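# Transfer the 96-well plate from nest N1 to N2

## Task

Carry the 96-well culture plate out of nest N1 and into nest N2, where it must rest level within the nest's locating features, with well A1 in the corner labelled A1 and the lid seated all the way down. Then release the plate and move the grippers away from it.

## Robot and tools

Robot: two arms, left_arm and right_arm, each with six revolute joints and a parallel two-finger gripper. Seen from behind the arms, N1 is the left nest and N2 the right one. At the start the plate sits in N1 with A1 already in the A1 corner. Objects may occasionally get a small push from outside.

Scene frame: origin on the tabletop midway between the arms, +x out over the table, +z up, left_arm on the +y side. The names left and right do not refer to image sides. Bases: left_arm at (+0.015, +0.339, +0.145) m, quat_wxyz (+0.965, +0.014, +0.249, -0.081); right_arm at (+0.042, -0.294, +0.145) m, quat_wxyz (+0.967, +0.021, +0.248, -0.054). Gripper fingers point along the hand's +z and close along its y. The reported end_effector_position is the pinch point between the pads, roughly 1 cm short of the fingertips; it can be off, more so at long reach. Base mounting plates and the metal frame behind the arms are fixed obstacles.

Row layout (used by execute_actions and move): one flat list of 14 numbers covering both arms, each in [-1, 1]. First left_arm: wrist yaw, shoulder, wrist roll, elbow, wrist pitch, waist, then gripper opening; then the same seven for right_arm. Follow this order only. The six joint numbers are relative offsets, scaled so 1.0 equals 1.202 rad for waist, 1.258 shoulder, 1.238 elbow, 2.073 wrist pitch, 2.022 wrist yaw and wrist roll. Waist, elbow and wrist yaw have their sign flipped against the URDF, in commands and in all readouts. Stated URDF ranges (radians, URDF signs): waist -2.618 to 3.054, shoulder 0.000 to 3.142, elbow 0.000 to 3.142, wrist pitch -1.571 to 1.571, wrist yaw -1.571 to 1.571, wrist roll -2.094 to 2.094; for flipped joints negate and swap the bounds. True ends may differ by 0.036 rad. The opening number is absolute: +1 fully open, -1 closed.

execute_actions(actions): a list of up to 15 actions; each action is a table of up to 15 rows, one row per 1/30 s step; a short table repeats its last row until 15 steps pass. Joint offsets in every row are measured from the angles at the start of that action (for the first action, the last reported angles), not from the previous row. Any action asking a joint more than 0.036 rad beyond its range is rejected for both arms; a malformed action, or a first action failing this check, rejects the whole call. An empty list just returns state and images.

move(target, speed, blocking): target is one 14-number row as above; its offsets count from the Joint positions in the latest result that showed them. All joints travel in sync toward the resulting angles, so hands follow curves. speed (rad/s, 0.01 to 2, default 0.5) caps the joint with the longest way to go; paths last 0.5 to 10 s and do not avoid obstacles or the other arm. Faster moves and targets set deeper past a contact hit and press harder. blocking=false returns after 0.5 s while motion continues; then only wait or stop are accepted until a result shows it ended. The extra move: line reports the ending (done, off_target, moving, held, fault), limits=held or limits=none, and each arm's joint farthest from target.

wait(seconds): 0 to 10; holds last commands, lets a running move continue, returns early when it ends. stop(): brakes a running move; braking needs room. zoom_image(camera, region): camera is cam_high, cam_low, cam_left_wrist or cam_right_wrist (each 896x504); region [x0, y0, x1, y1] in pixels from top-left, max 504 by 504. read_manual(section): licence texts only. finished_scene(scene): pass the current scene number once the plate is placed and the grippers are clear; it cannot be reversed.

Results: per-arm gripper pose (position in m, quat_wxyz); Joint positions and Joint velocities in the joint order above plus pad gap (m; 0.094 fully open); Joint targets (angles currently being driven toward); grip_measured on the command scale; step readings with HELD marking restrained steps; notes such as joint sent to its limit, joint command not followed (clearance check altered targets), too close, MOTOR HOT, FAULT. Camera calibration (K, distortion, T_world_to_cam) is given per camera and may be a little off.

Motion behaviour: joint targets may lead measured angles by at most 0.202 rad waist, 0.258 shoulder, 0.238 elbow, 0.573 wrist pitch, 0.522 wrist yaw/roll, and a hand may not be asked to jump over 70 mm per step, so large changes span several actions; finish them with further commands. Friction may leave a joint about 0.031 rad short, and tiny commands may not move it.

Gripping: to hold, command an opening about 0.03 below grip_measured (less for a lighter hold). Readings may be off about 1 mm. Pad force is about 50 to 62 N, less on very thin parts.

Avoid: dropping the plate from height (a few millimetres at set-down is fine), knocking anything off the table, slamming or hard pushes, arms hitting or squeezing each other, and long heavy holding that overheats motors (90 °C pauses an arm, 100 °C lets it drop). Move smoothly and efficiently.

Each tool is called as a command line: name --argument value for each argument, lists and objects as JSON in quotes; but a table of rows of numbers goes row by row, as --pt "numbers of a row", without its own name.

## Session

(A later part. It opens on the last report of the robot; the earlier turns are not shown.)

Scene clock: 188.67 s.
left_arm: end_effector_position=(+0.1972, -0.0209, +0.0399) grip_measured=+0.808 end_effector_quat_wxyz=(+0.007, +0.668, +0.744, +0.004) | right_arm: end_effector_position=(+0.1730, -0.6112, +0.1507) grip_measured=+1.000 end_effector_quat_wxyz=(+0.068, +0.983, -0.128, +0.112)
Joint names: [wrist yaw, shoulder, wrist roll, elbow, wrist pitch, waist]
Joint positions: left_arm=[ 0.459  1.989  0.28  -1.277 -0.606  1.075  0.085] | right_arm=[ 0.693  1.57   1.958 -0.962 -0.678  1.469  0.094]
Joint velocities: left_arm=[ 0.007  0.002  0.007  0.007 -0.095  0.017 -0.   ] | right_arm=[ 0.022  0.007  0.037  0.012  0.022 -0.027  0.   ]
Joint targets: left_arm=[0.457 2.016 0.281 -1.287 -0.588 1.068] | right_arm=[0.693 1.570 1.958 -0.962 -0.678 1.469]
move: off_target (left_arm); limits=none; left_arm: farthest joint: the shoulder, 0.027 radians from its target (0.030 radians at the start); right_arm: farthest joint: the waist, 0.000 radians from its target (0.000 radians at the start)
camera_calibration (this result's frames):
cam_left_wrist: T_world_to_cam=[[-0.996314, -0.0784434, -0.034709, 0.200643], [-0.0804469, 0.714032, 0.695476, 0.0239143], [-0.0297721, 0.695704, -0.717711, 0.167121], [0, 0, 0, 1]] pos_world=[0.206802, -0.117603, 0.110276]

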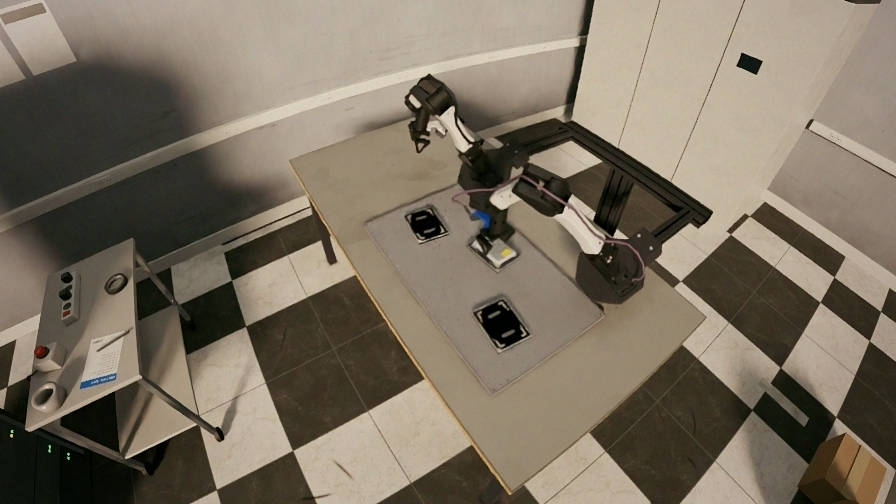

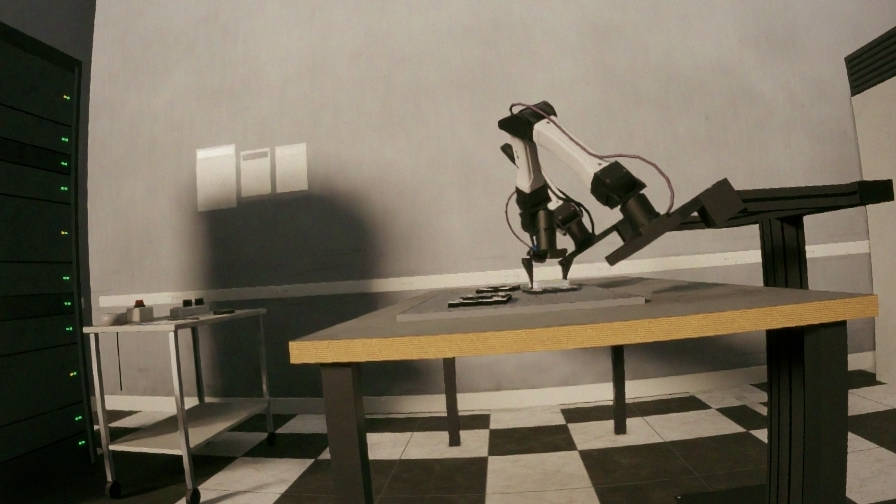

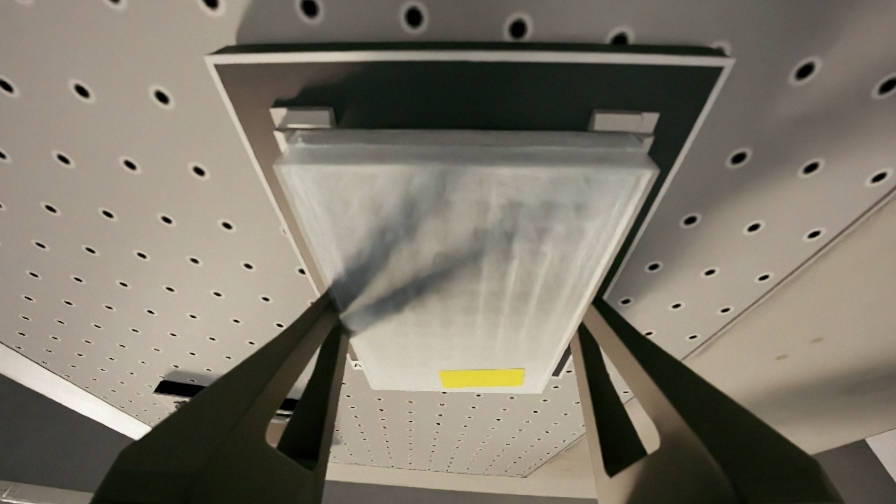

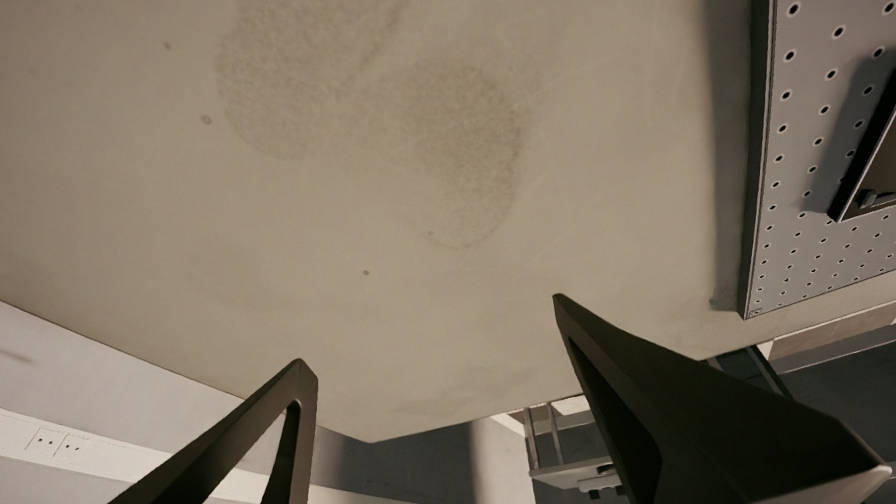

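execute_actions --actions '[[[0,0.005,0,0,0,0,0.8,0,0,0,0,0,0,1]],[[0,0.005,0,0,0,0,0.86,0,0,0,0,0,0,1]],[[0,0.005,0,0,0,0,1,0,0,0,0,0,0,1]]]'

zoom_image --camera "cam_low" --region '[500, 245, 600, 315]'

Scene clock: 193.47 s.
left_arm: end_effector_position=(+0.1973, -0.0208, +0.0399) grip_measured=+1.000 end_effector_quat_wxyz=(+0.007, +0.668, +0.744, +0.005) | right_arm: end_effector_position=(+0.1730, -0.6112, +0.1507) grip_measured=+1.000 end_effector_quat_wxyz=(+0.068, +0.983, -0.128, +0.112)
Joint names: [wrist yaw, shoulder, wrist roll, elbow, wrist pitch, waist]
Joint positions: left_arm=[ 0.46   1.989  0.28  -1.277 -0.606  1.075  0.094] | right_arm=[ 0.693  1.57   1.958 -0.962 -0.678  1.469  0.094]
Joint velocities: left_arm=[-0.037 -0.007  0.007  0.007 -0.066 -0.002  0.   ] | right_arm=[ 0.022 -0.022  0.007  0.022 -0.051 -0.007  0.   ]
Joint targets: left_arm=[0.460 1.996 0.280 -1.277 -0.606 1.075] | right_arm=[0.693 1.570 1.958 -0.962 -0.678 1.469]
Step readings (joint positions; steps 1 to 15: 1st action; 16 to 30: 2nd action; 31 to 45: 3rd action):
0: left_arm=[0.459 1.989 0.280 -1.277 -0.606 1.075] | right_arm=[0.693 1.570 1.958 -0.962 -0.678 1.469]
1: left_arm=[0.459 1.989 0.280 -1.277 -0.606 1.075] | right_arm=[0.693 1.570 1.958 -0.962 -0.678 1.469]
2: left_arm=[0.459 1.989 0.280 -1.277 -0.606 1.075] | right_arm=[0.693 1.570 1.958 -0.962 -0.678 1.469]
4: left_arm=[0.459 1.989 0.280 -1.277 -0.606 1.075] | right_arm=[0.693 1.570 1.958 -0.962 -0.678 1.469]
8: left_arm=[0.459 1.989 0.280 -1.277 -0.606 1.075] | right_arm=[0.693 1.570 1.958 -0.962 -0.678 1.469]
15: left_arm=[0.459 1.989 0.280 -1.277 -0.606 1.075] | right_arm=[0.693 1.570 1.958 -0.962 -0.678 1.469]
16: left_arm=[0.460 1.989 0.280 -1.277 -0.606 1.075] | right_arm=[0.693 1.570 1.958 -0.962 -0.678 1.469]
17: left_arm=[0.460 1.989 0.280 -1.277 -0.606 1.075] | right_arm=[0.693 1.570 1.958 -0.962 -0.678 1.469]
19: left_arm=[0.460 1.989 0.280 -1.277 -0.606 1.075] | right_arm=[0.693 1.570 1.958 -0.962 -0.678 1.469]
23: left_arm=[0.460 1.989 0.280 -1.277 -0.606 1.075] | right_arm=[0.693 1.570 1.958 -0.962 -0.678 1.469]
30: left_arm=[0.460 1.989 0.280 -1.277 -0.606 1.075] | right_arm=[0.693 1.570 1.958 -0.962 -0.678 1.469]
31: left_arm=[0.460 1.989 0.280 -1.277 -0.606 1.075] | right_arm=[0.693 1.570 1.958 -0.962 -0.678 1.469]
32: left_arm=[0.460 1.989 0.280 -1.277 -0.606 1.075] | right_arm=[0.693 1.570 1.958 -0.962 -0.678 1.469]
34: left_arm=[0.460 1.989 0.280 -1.277 -0.606 1.075] | right_arm=[0.693 1.570 1.958 -0.962 -0.678 1.469]
38: left_arm=[0.460 1.989 0.280 -1.277 -0.606 1.075] | right_arm=[0.693 1.570 1.958 -0.962 -0.678 1.469]
45: Joint positions above
camera_calibration (this result's frames):
cam_left_wrist: T_world_to_cam=[[-0.996302, -0.0784416, -0.0350721, 0.200717], [-0.0806948, 0.713932, 0.69555, 0.0239447], [-0.029521, 0.695808, -0.717621, 0.167055], [0, 0, 0, 1]] pos_world=[0.206839, -0.117588, 0.110267]

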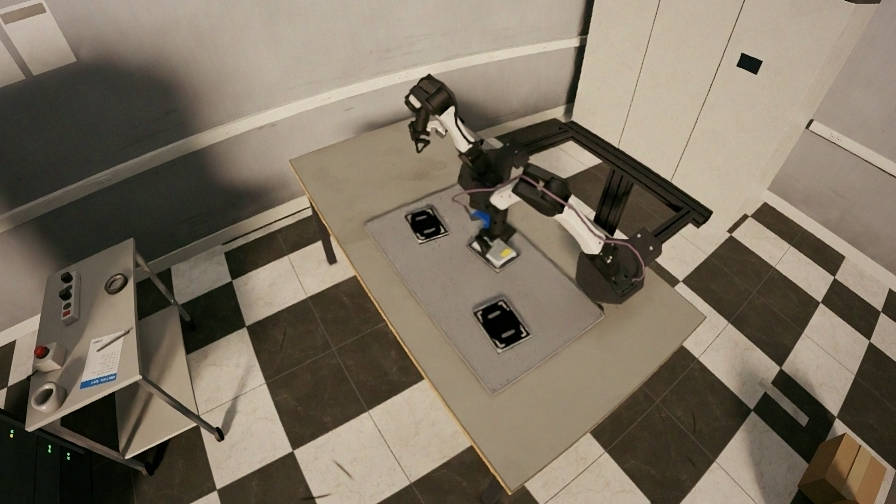

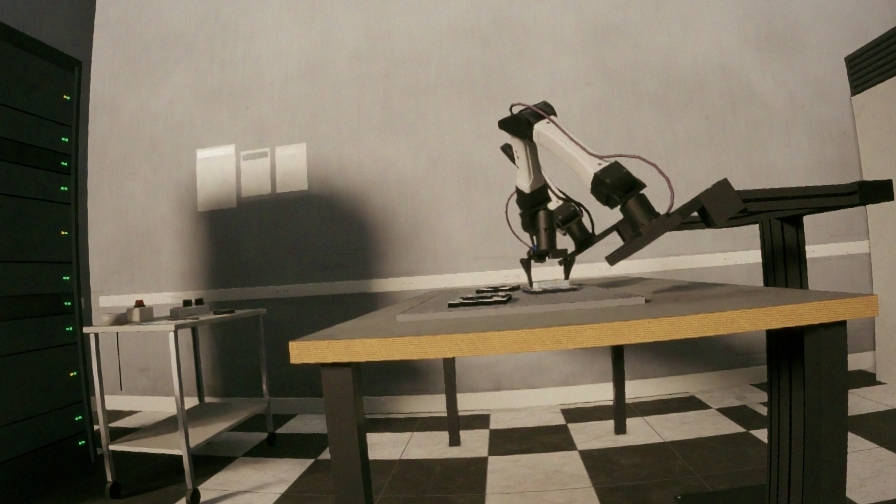

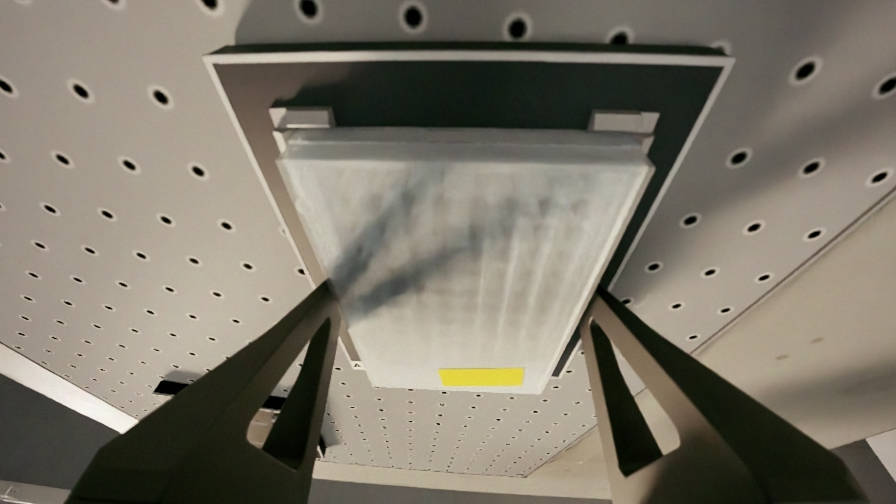

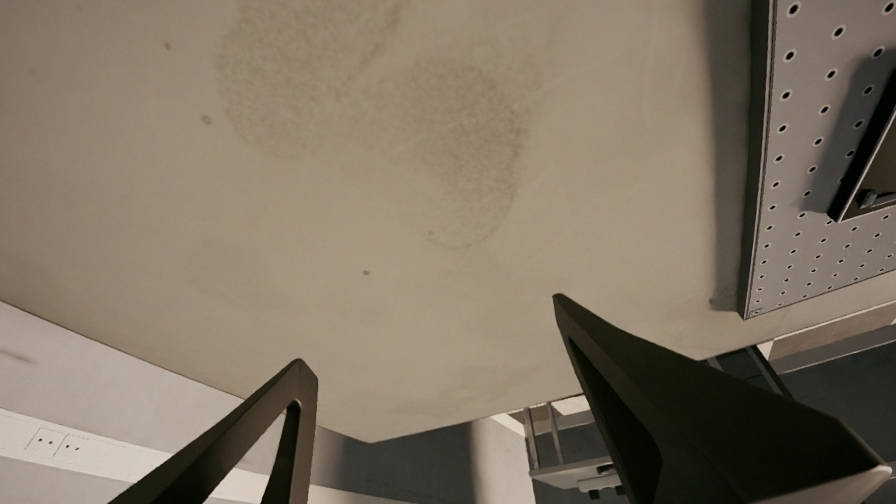

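Region (500, 245, 600, 315) of cam_low's 896x504 image, scaled by 5.040, with more detail than that image has; it fills the top 353 rows of this view, and the rest is white.

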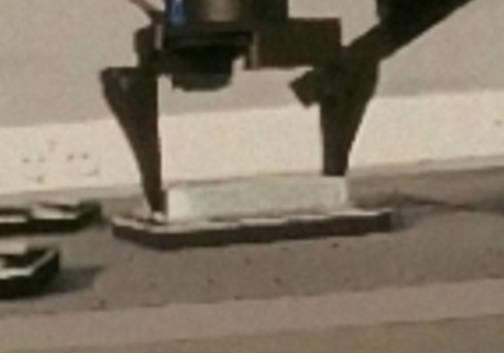

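move --target '[0,-0.075,0,-0.04,-0.065,0.04,1,-0.343,-0.294,-1,-0.071,-0.107,-0.557,1]' --speed 1.2

Scene clock: 210.43 s.
left_arm: end_effector_position=(+0.1967, -0.0192, +0.0735) grip_measured=+1.000 end_effector_quat_wxyz=(+0.004, +0.683, +0.731, +0.001) | right_arm: end_effector_position=(+0.2725, -0.5354, +0.1785) grip_measured=+1.000 end_effector_quat_wxyz=(-0.021, +0.374, +0.911, -0.175)
Joint names: [wrist yaw, shoulder, wrist roll, elbow, wrist pitch, waist]
Joint positions: left_arm=[ 0.46   1.918  0.28  -1.307 -0.727  1.111  0.094] | right_arm=[ 0.011  1.221 -0.052 -1.025 -0.885  0.806  0.094]
Joint velocities: left_arm=[-0.022 -0.012  0.037  0.007 -0.007  0.002  0.   ] | right_arm=[ 0.022 -0.002 -0.037 -0.002 -0.066 -0.002  0.   ]
Joint targets: left_arm=[0.460 1.895 0.280 -1.327 -0.740 1.123] | right_arm=[-0.000 1.200 -0.064 -1.051 -0.900 0.799]
move: off_target (left_arm, right_arm); limits=none; left_arm: farthest joint: the shoulder, 0.024 radians from its target (0.095 radians at the start); right_arm: farthest joint: the elbow, 0.024 radians from its target (0.087 radians at the start)
camera_calibration (this result's frames):
cam_left_wrist: T_world_to_cam=[[-0.998944, -0.037836, -0.0260659, 0.202032], [-0.045302, 0.716482, 0.696133, -0.00763464], [-0.00766313, 0.696579, -0.717439, 0.18571], [0, 0, 0, 1]] pos_world=[0.202896, -0.116247, 0.143816]
cam_right_wrist: T_world_to_cam=[[-0.838217, -0.430565, 0.334672, -0.0643298], [-0.329693, 0.888951, 0.317913, 0.550584], [-0.434389, 0.156141, -0.887089, 0.465651], [0, 0, 0, 1]] pos_world=[0.329875, -0.589848, 0.259566]

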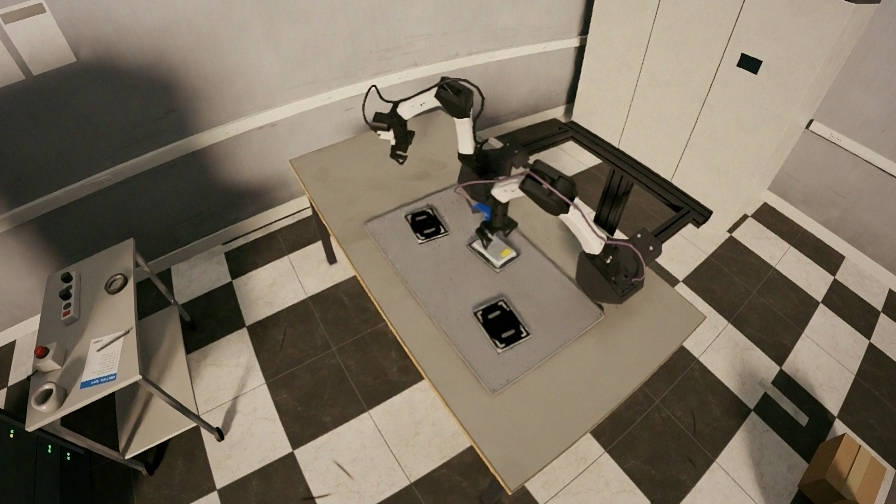

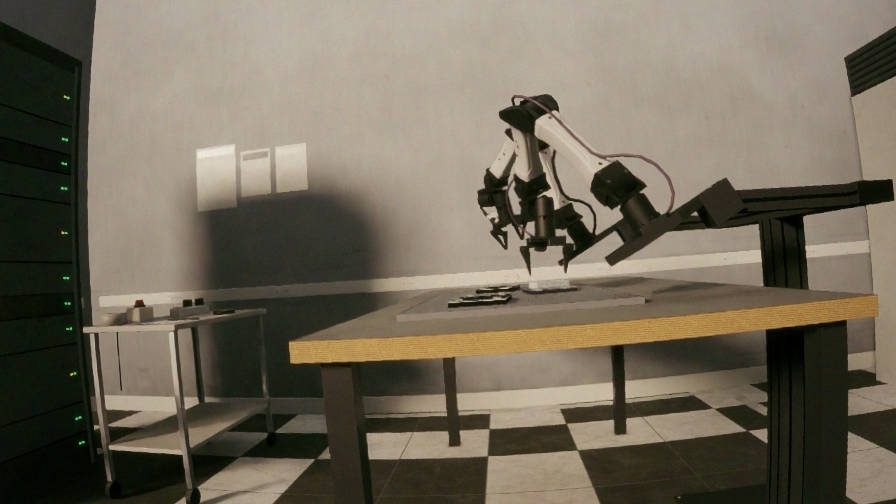

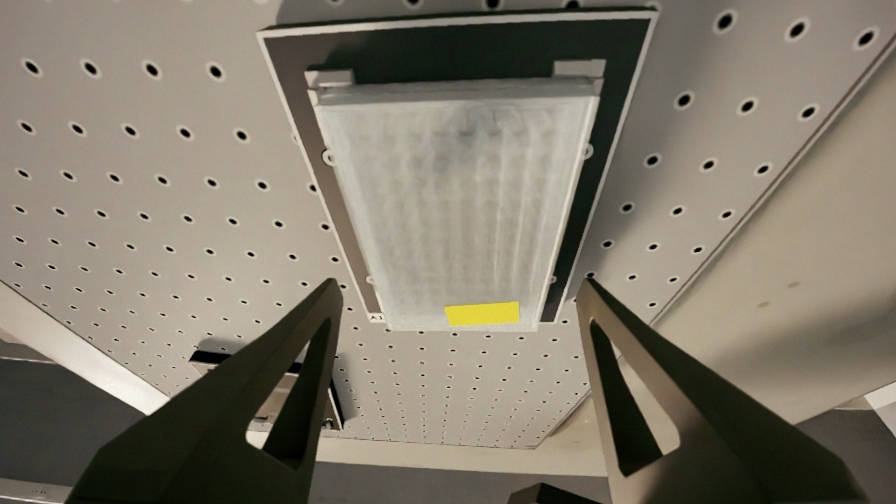

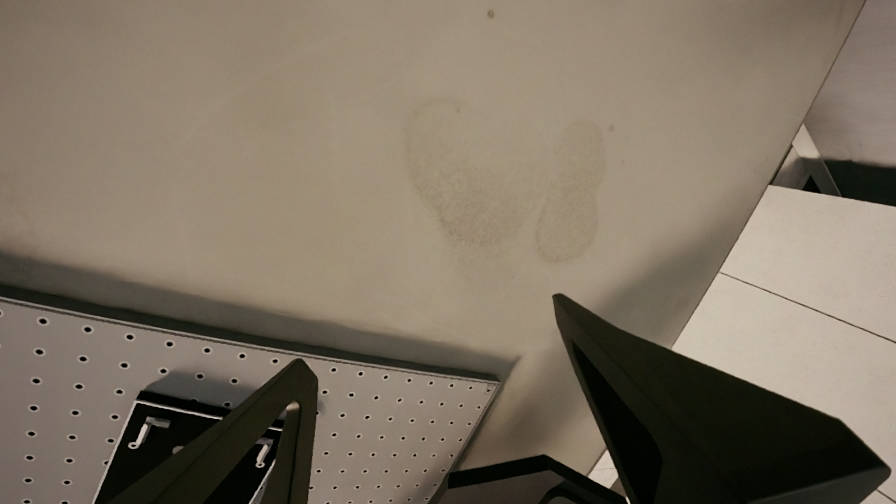

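move --target '[-0.227,-0.57,0,0.2,-0.083,-1,1,0,0,-0.716,0,0,-0.795,1]' --speed 1.2

Scene clock: 216.67 s.
left_arm: end_effector_position=(+0.3664, +0.3073, +0.1502) grip_measured=+1.000 end_effector_quat_wxyz=(+0.017, +0.185, +0.982, +0.018) | right_arm: end_effector_position=(+0.3778, -0.2881, +0.1401) grip_measured=+1.000 end_effector_quat_wxyz=(-0.029, +0.680, -0.731, -0.036)
Joint names: [wrist yaw, shoulder, wrist roll, elbow, wrist pitch, waist]
Joint positions: left_arm=[ 0.008  1.219  0.28  -1.075 -0.886 -0.082  0.094] | right_arm=[ 0.01   1.221 -1.489 -1.025 -0.885 -0.143  0.094]
Joint velocities: left_arm=[-0.007  0.002  0.022  0.007  0.007 -0.002  0.   ] | right_arm=[-0.007  0.017  0.007  0.002  0.022  0.007  0.   ]
Joint targets: left_arm=[0.001 1.201 0.280 -1.059 -0.899 -0.091] | right_arm=[0.010 1.221 -1.500 -1.025 -0.884 -0.150]
move: done; limits=none; left_arm: farthest joint: the shoulder, 0.018 radians from its target (0.717 radians at the start); right_arm: farthest joint: the wrist roll, 0.011 radians from its target (1.447 radians at the start)
camera_calibration (this result's frames):
cam_left_wrist: T_world_to_cam=[[-0.389664, -0.918875, -0.0619028, 0.438823], [-0.691552, 0.247549, 0.678584, 0.0962853], [-0.608209, 0.307228, -0.73191, 0.356439], [0, 0, 0, 1]] pos_world=[0.454369, 0.26988, 0.222708]
cam_right_wrist: T_world_to_cam=[[0.938024, -0.346549, 0.00391586, -0.457308], [-0.313106, -0.84255, 0.438263, -0.144358], [-0.148581, -0.412327, -0.898838, 0.168626], [0, 0, 0, 1]] pos_world=[0.408821, -0.210579, 0.216625]

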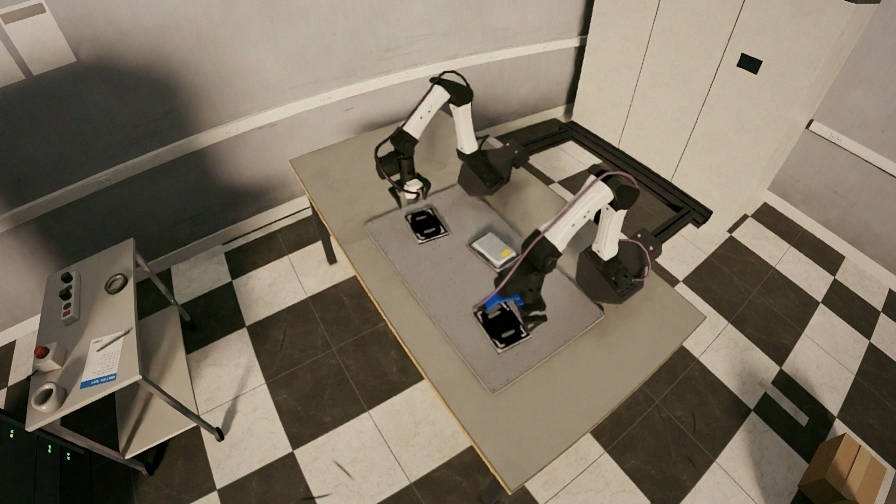

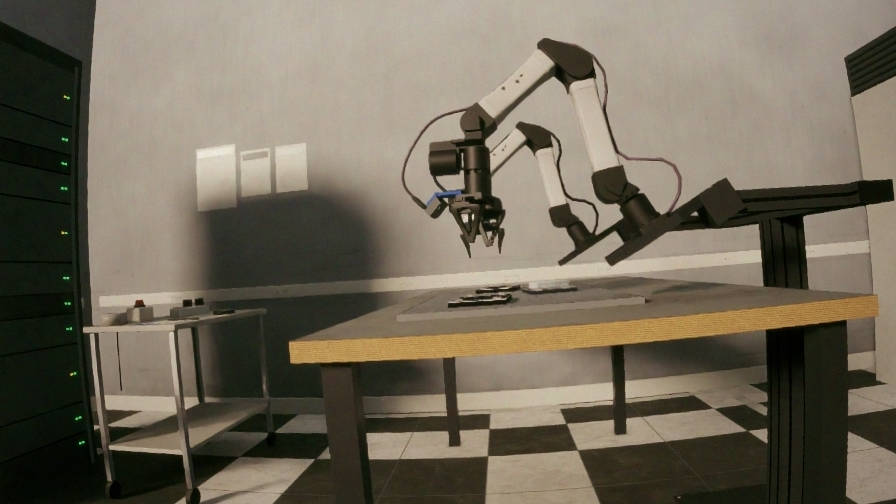

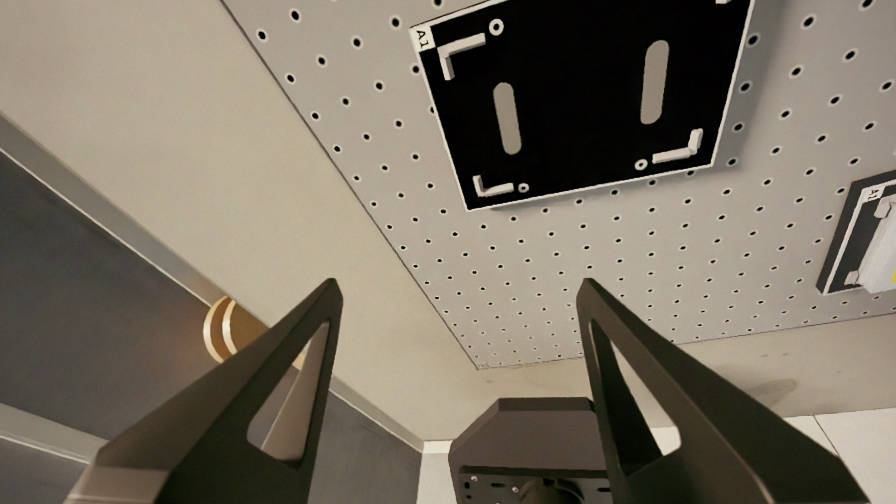

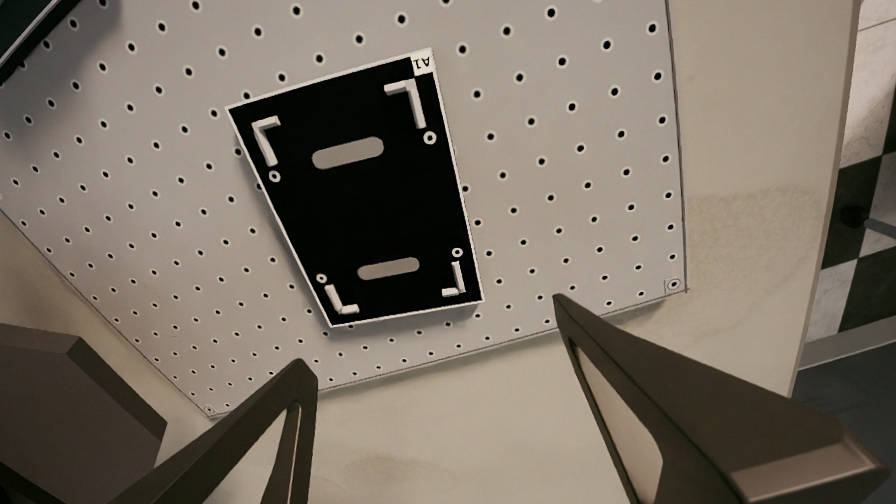

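move --target '[0,0,0,0,0,-0.43,1,-0.251,0.42,0.548,0.02,0.084,-1,1]' --speed 1.0

move --target '[0,0,0,0,0,0,1,0,0.02,0,0,0,-0.06,1]' --speed 0.3

Scene clock: 227.53 s.
left_arm: end_effector_position=(+0.3458, +0.4580, +0.1728) grip_measured=+1.000 end_effector_quat_wxyz=(+0.007, -0.035, +0.989, +0.142) | right_arm: end_effector_position=(+0.2238, -0.0204, +0.1070) grip_measured=+1.000 end_effector_quat_wxyz=(-0.008, +0.711, -0.703, -0.007)
Joint names: [wrist yaw, shoulder, wrist roll, elbow, wrist pitch, waist]
Joint positions: left_arm=[ 0.007  1.219  0.28  -1.075 -0.886 -0.589  0.094] | right_arm=[-0.487  1.737 -0.392 -1.025 -0.727 -1.341  0.094]
Joint velocities: left_arm=[-0.022 -0.002 -0.066  0.007 -0.11  -0.022  0.   ] | right_arm=[ 0.007  0.002  0.022  0.002 -0.007  0.007  0.   ]
Joint targets: left_arm=[0.008 1.219 0.280 -1.075 -0.886 -0.599] | right_arm=[-0.498 1.749 -0.381 -1.001 -0.711 -1.344]
move: off_target (right_arm); limits=none; left_arm: farthest joint: the waist, 0.010 radians from its target (0.517 radians at the start); right_arm: farthest joint: the elbow, 0.025 radians from its target (0.025 radians at the start)
camera_calibration (this result's frames):
cam_left_wrist: T_world_to_cam=[[0.0413819, -0.953265, -0.299288, 0.478344], [-0.717006, -0.236946, 0.65556, 0.264039], [-0.695838, 0.187463, -0.693302, 0.392719], [0, 0, 0, 1]] pos_world=[0.442791, 0.444931, 0.242342]
cam_right_wrist: T_world_to_cam=[[0.963437, -0.265085, 0.0389878, -0.227677], [-0.249217, -0.833153, 0.493707, 0.0274314], [-0.0983912, -0.485372, -0.868754, 0.210401], [0, 0, 0, 1]] pos_world=[0.24689, 0.0646236, 0.17812]

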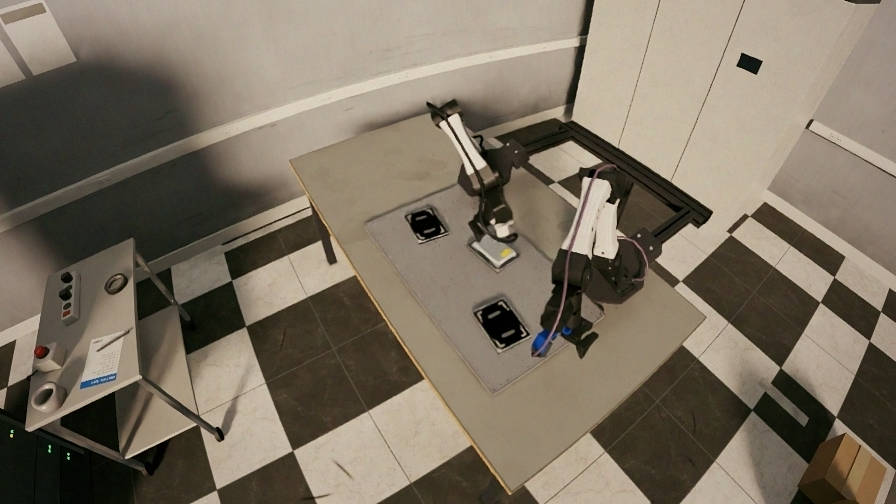

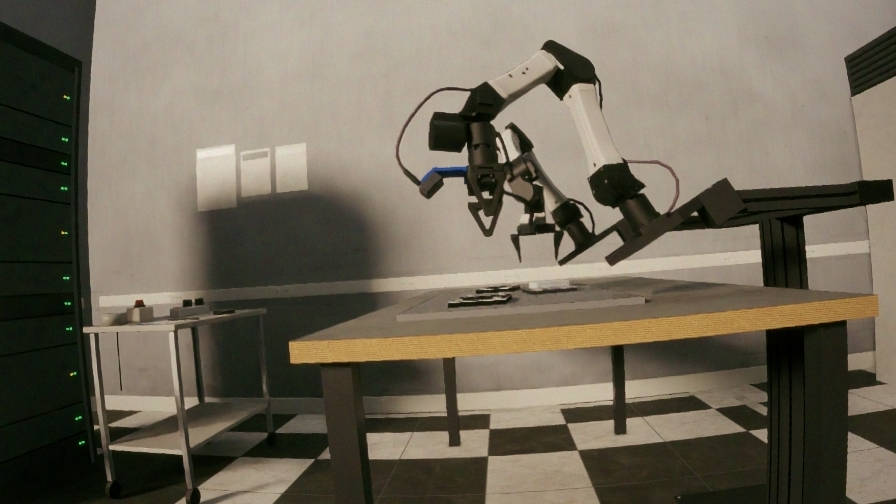

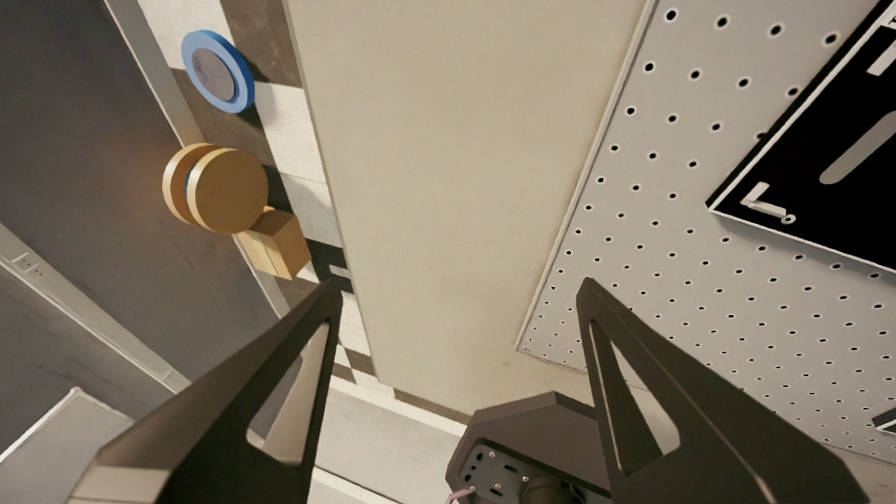

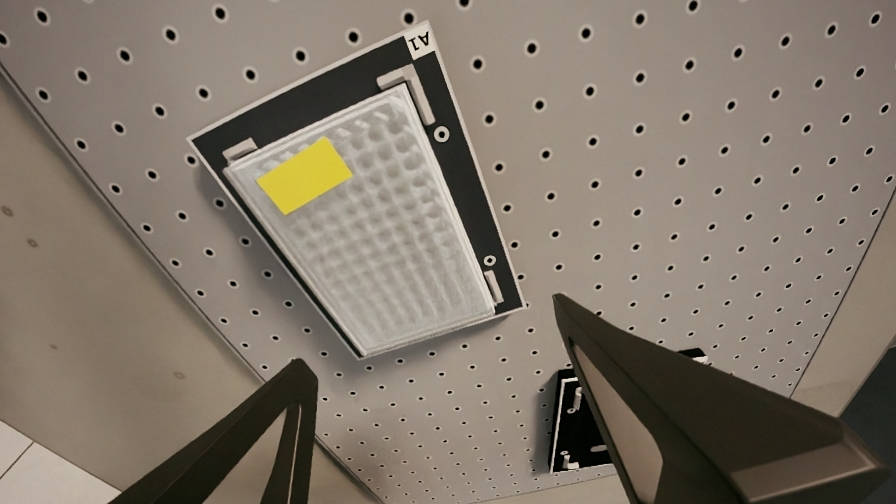

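Scene clock: 228.30 s.
left_arm: end_effector_position=(+0.3458, +0.4580, +0.1728) grip_measured=+1.000 end_effector_quat_wxyz=(+0.007, -0.035, +0.989, +0.142) | right_arm: end_effector_position=(+0.2082, -0.0096, +0.1163) grip_measured=+1.000 end_effector_quat_wxyz=(-0.020, +0.731, -0.682, -0.016)
Joint names: [wrist yaw, shoulder, wrist roll, elbow, wrist pitch, waist]
Joint positions: left_arm=[ 0.007  1.219  0.28  -1.075 -0.886 -0.589  0.094] | right_arm=[-0.487  1.737 -0.392 -1.025 -0.727 -1.406  0.094]
Joint velocities: left_arm=[ 0.081  0.007 -0.007  0.012 -0.007 -0.012  0.   ] | right_arm=[-0.007  0.007 -0.051 -0.002  0.022  0.007  0.   ]
Joint targets: left_arm=[0.007 1.219 0.280 -1.075 -0.886 -0.589] | right_arm=[-0.487 1.763 -0.392 -1.025 -0.727 -1.414]
move: off_target (right_arm); limits=none; left_arm: farthest joint: the waist, 0.000 radians from its target (0.000 radians at the start); right_arm: farthest joint: the shoulder, 0.025 radians from its target (0.025 radians at the start)
camera_calibration (this result's frames):
cam_left_wrist: T_world_to_cam=[[0.0413819, -0.953265, -0.299288, 0.478344], [-0.717006, -0.236946, 0.65556, 0.264039], [-0.695838, 0.187463, -0.693302, 0.392719], [0, 0, 0, 1]] pos_world=[0.442791, 0.444931, 0.242342]
cam_right_wrist: T_world_to_cam=[[0.976733, -0.211437, 0.0358733, -0.21204], [-0.203464, -0.860732, 0.46663, 0.0213297], [-0.0677855, -0.463072, -0.883725, 0.217824], [0, 0, 0, 1]] pos_world=[0.226212, 0.0743943, 0.19015]

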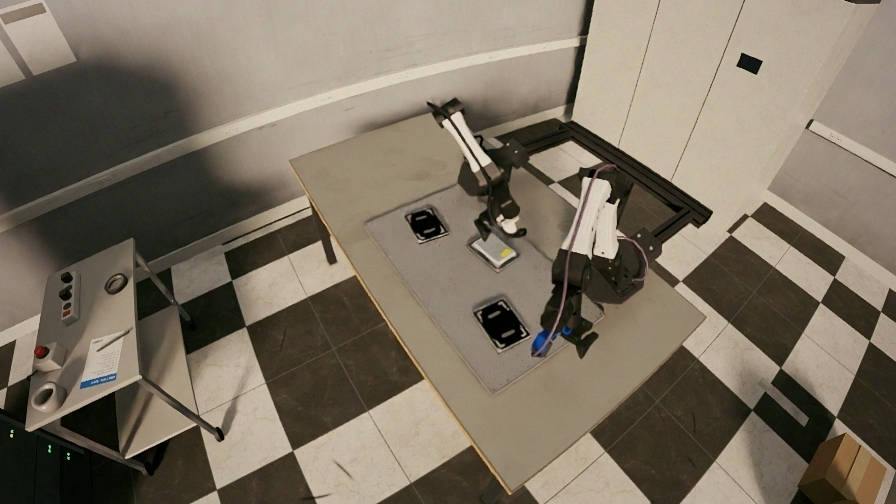

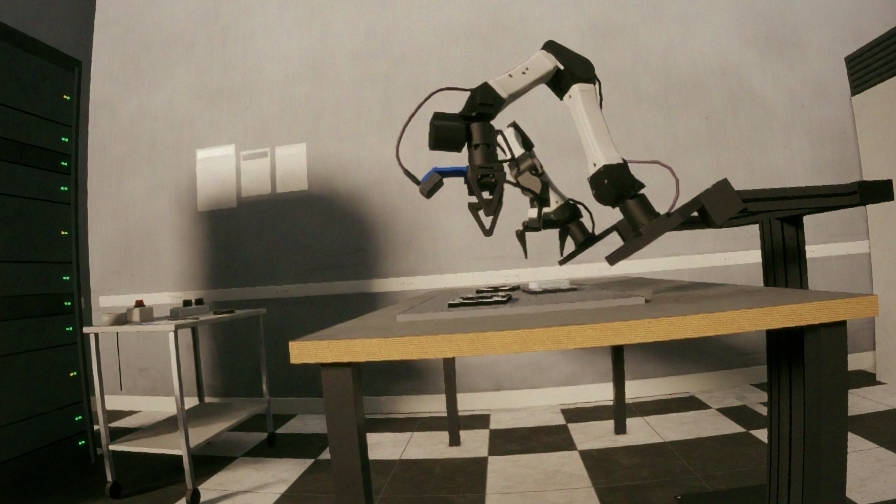

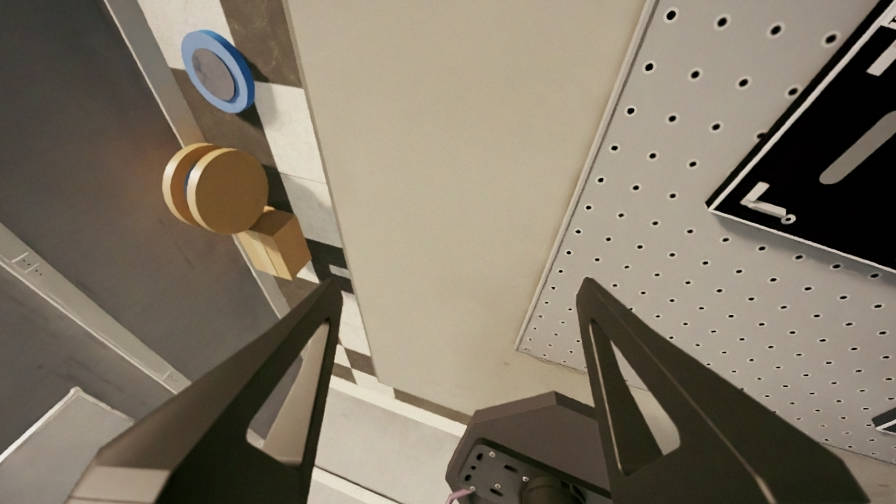

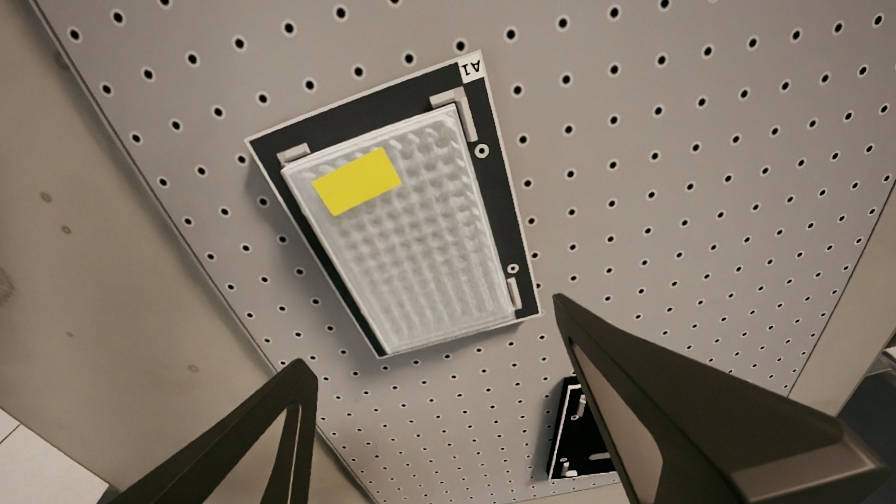

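move --target '[0,0,0,0,0,0,1,-0.008,0.166,-0.036,-0.0186,0.0825,0.047,1]' --speed 0.4

Scene clock: 242.23 s.
left_arm: end_effector_position=(+0.3458, +0.4580, +0.1728) grip_measured=+1.000 end_effector_quat_wxyz=(+0.007, -0.035, +0.989, +0.142) | right_arm: end_effector_position=(+0.1986, -0.0019, +0.0574) grip_measured=+1.000 end_effector_quat_wxyz=(+0.006, +0.743, -0.669, +0.002)
Joint names: [wrist yaw, shoulder, wrist roll, elbow, wrist pitch, waist]
Joint positions: left_arm=[ 0.007  1.219  0.28  -1.075 -0.886 -0.589  0.094] | right_arm=[-0.492  1.937 -0.453 -1.025 -0.572 -1.353  0.094]
Joint velocities: left_arm=[-0.037 -0.002  0.022  0.012 -0.037 -0.007  0.   ] | right_arm=[-0.022 -0.017  0.037  0.012  0.022  0.002  0.   ]
Joint targets: left_arm=[0.007 1.219 0.280 -1.075 -0.886 -0.589] | right_arm=[-0.503 1.946 -0.464 -1.048 -0.555 -1.349]
move: off_target (right_arm); limits=none; left_arm: farthest joint: the waist, 0.000 radians from its target (0.000 radians at the start); right_arm: farthest joint: the elbow, 0.023 radians from its target (0.023 radians at the start)
camera_calibration (this result's frames):
cam_left_wrist: T_world_to_cam=[[0.0413819, -0.953265, -0.299288, 0.478344], [-0.717006, -0.236946, 0.65556, 0.264039], [-0.695838, 0.187463, -0.693302, 0.392719], [0, 0, 0, 1]] pos_world=[0.442791, 0.444931, 0.242342]
cam_right_wrist: T_world_to_cam=[[0.984082, -0.173478, 0.0385832, -0.200525], [-0.16785, -0.835943, 0.522518, 0.0432319], [-0.0583921, -0.520676, -0.851755, 0.164882], [0, 0, 0, 1]] pos_world=[0.214217, 0.087203, 0.125587]

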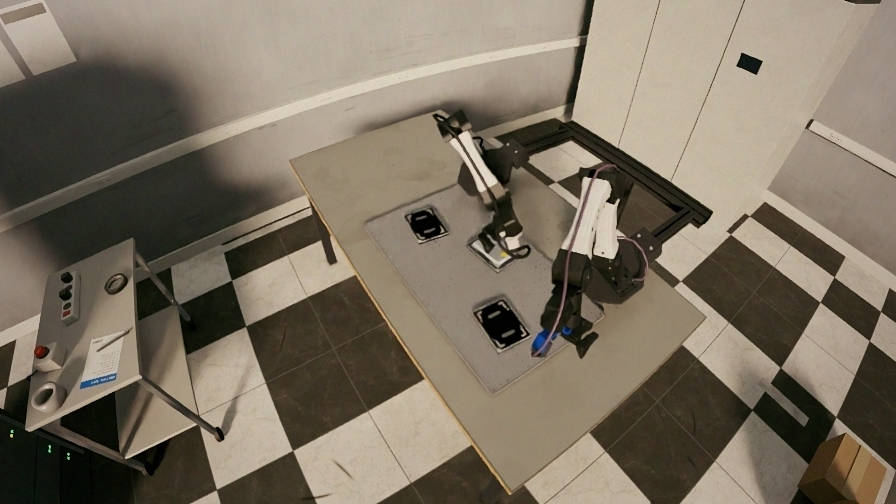

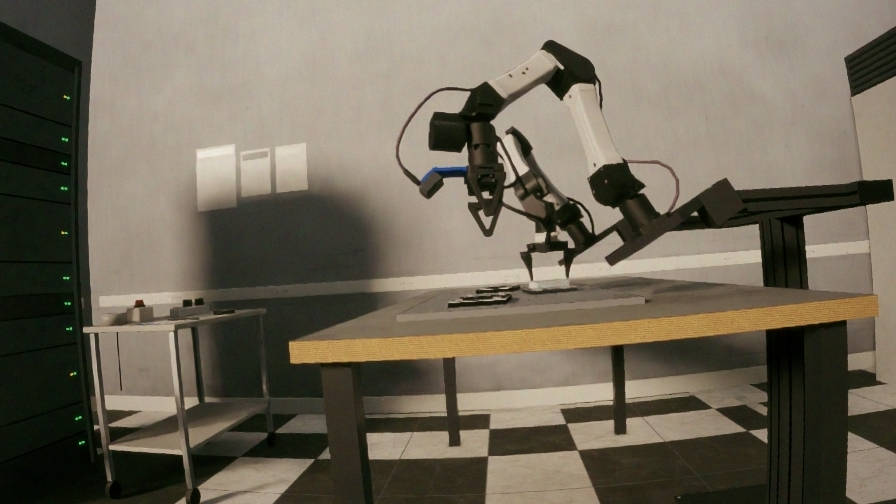

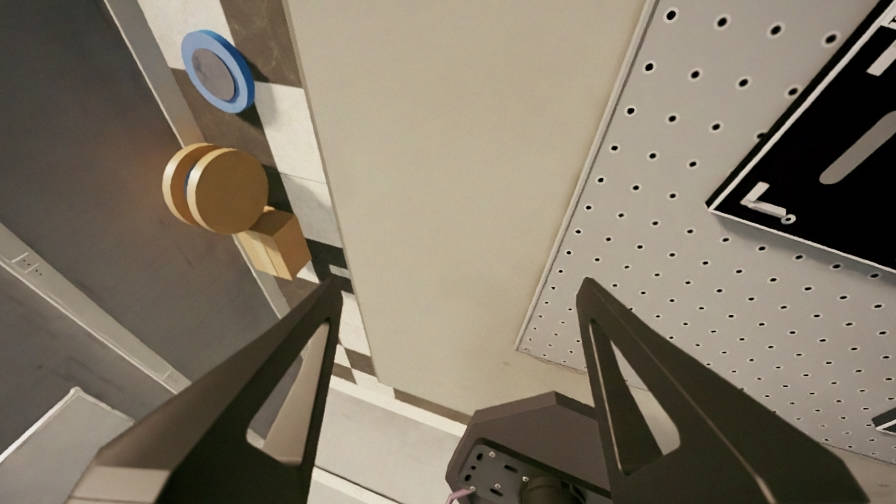

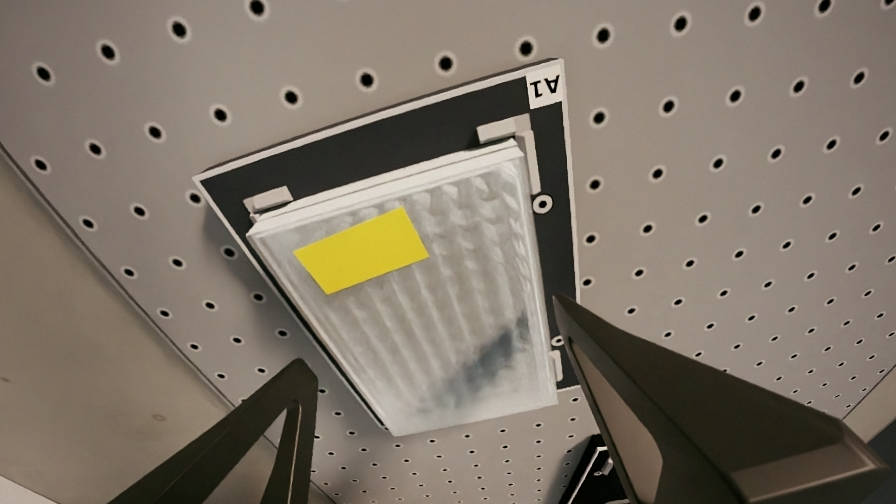

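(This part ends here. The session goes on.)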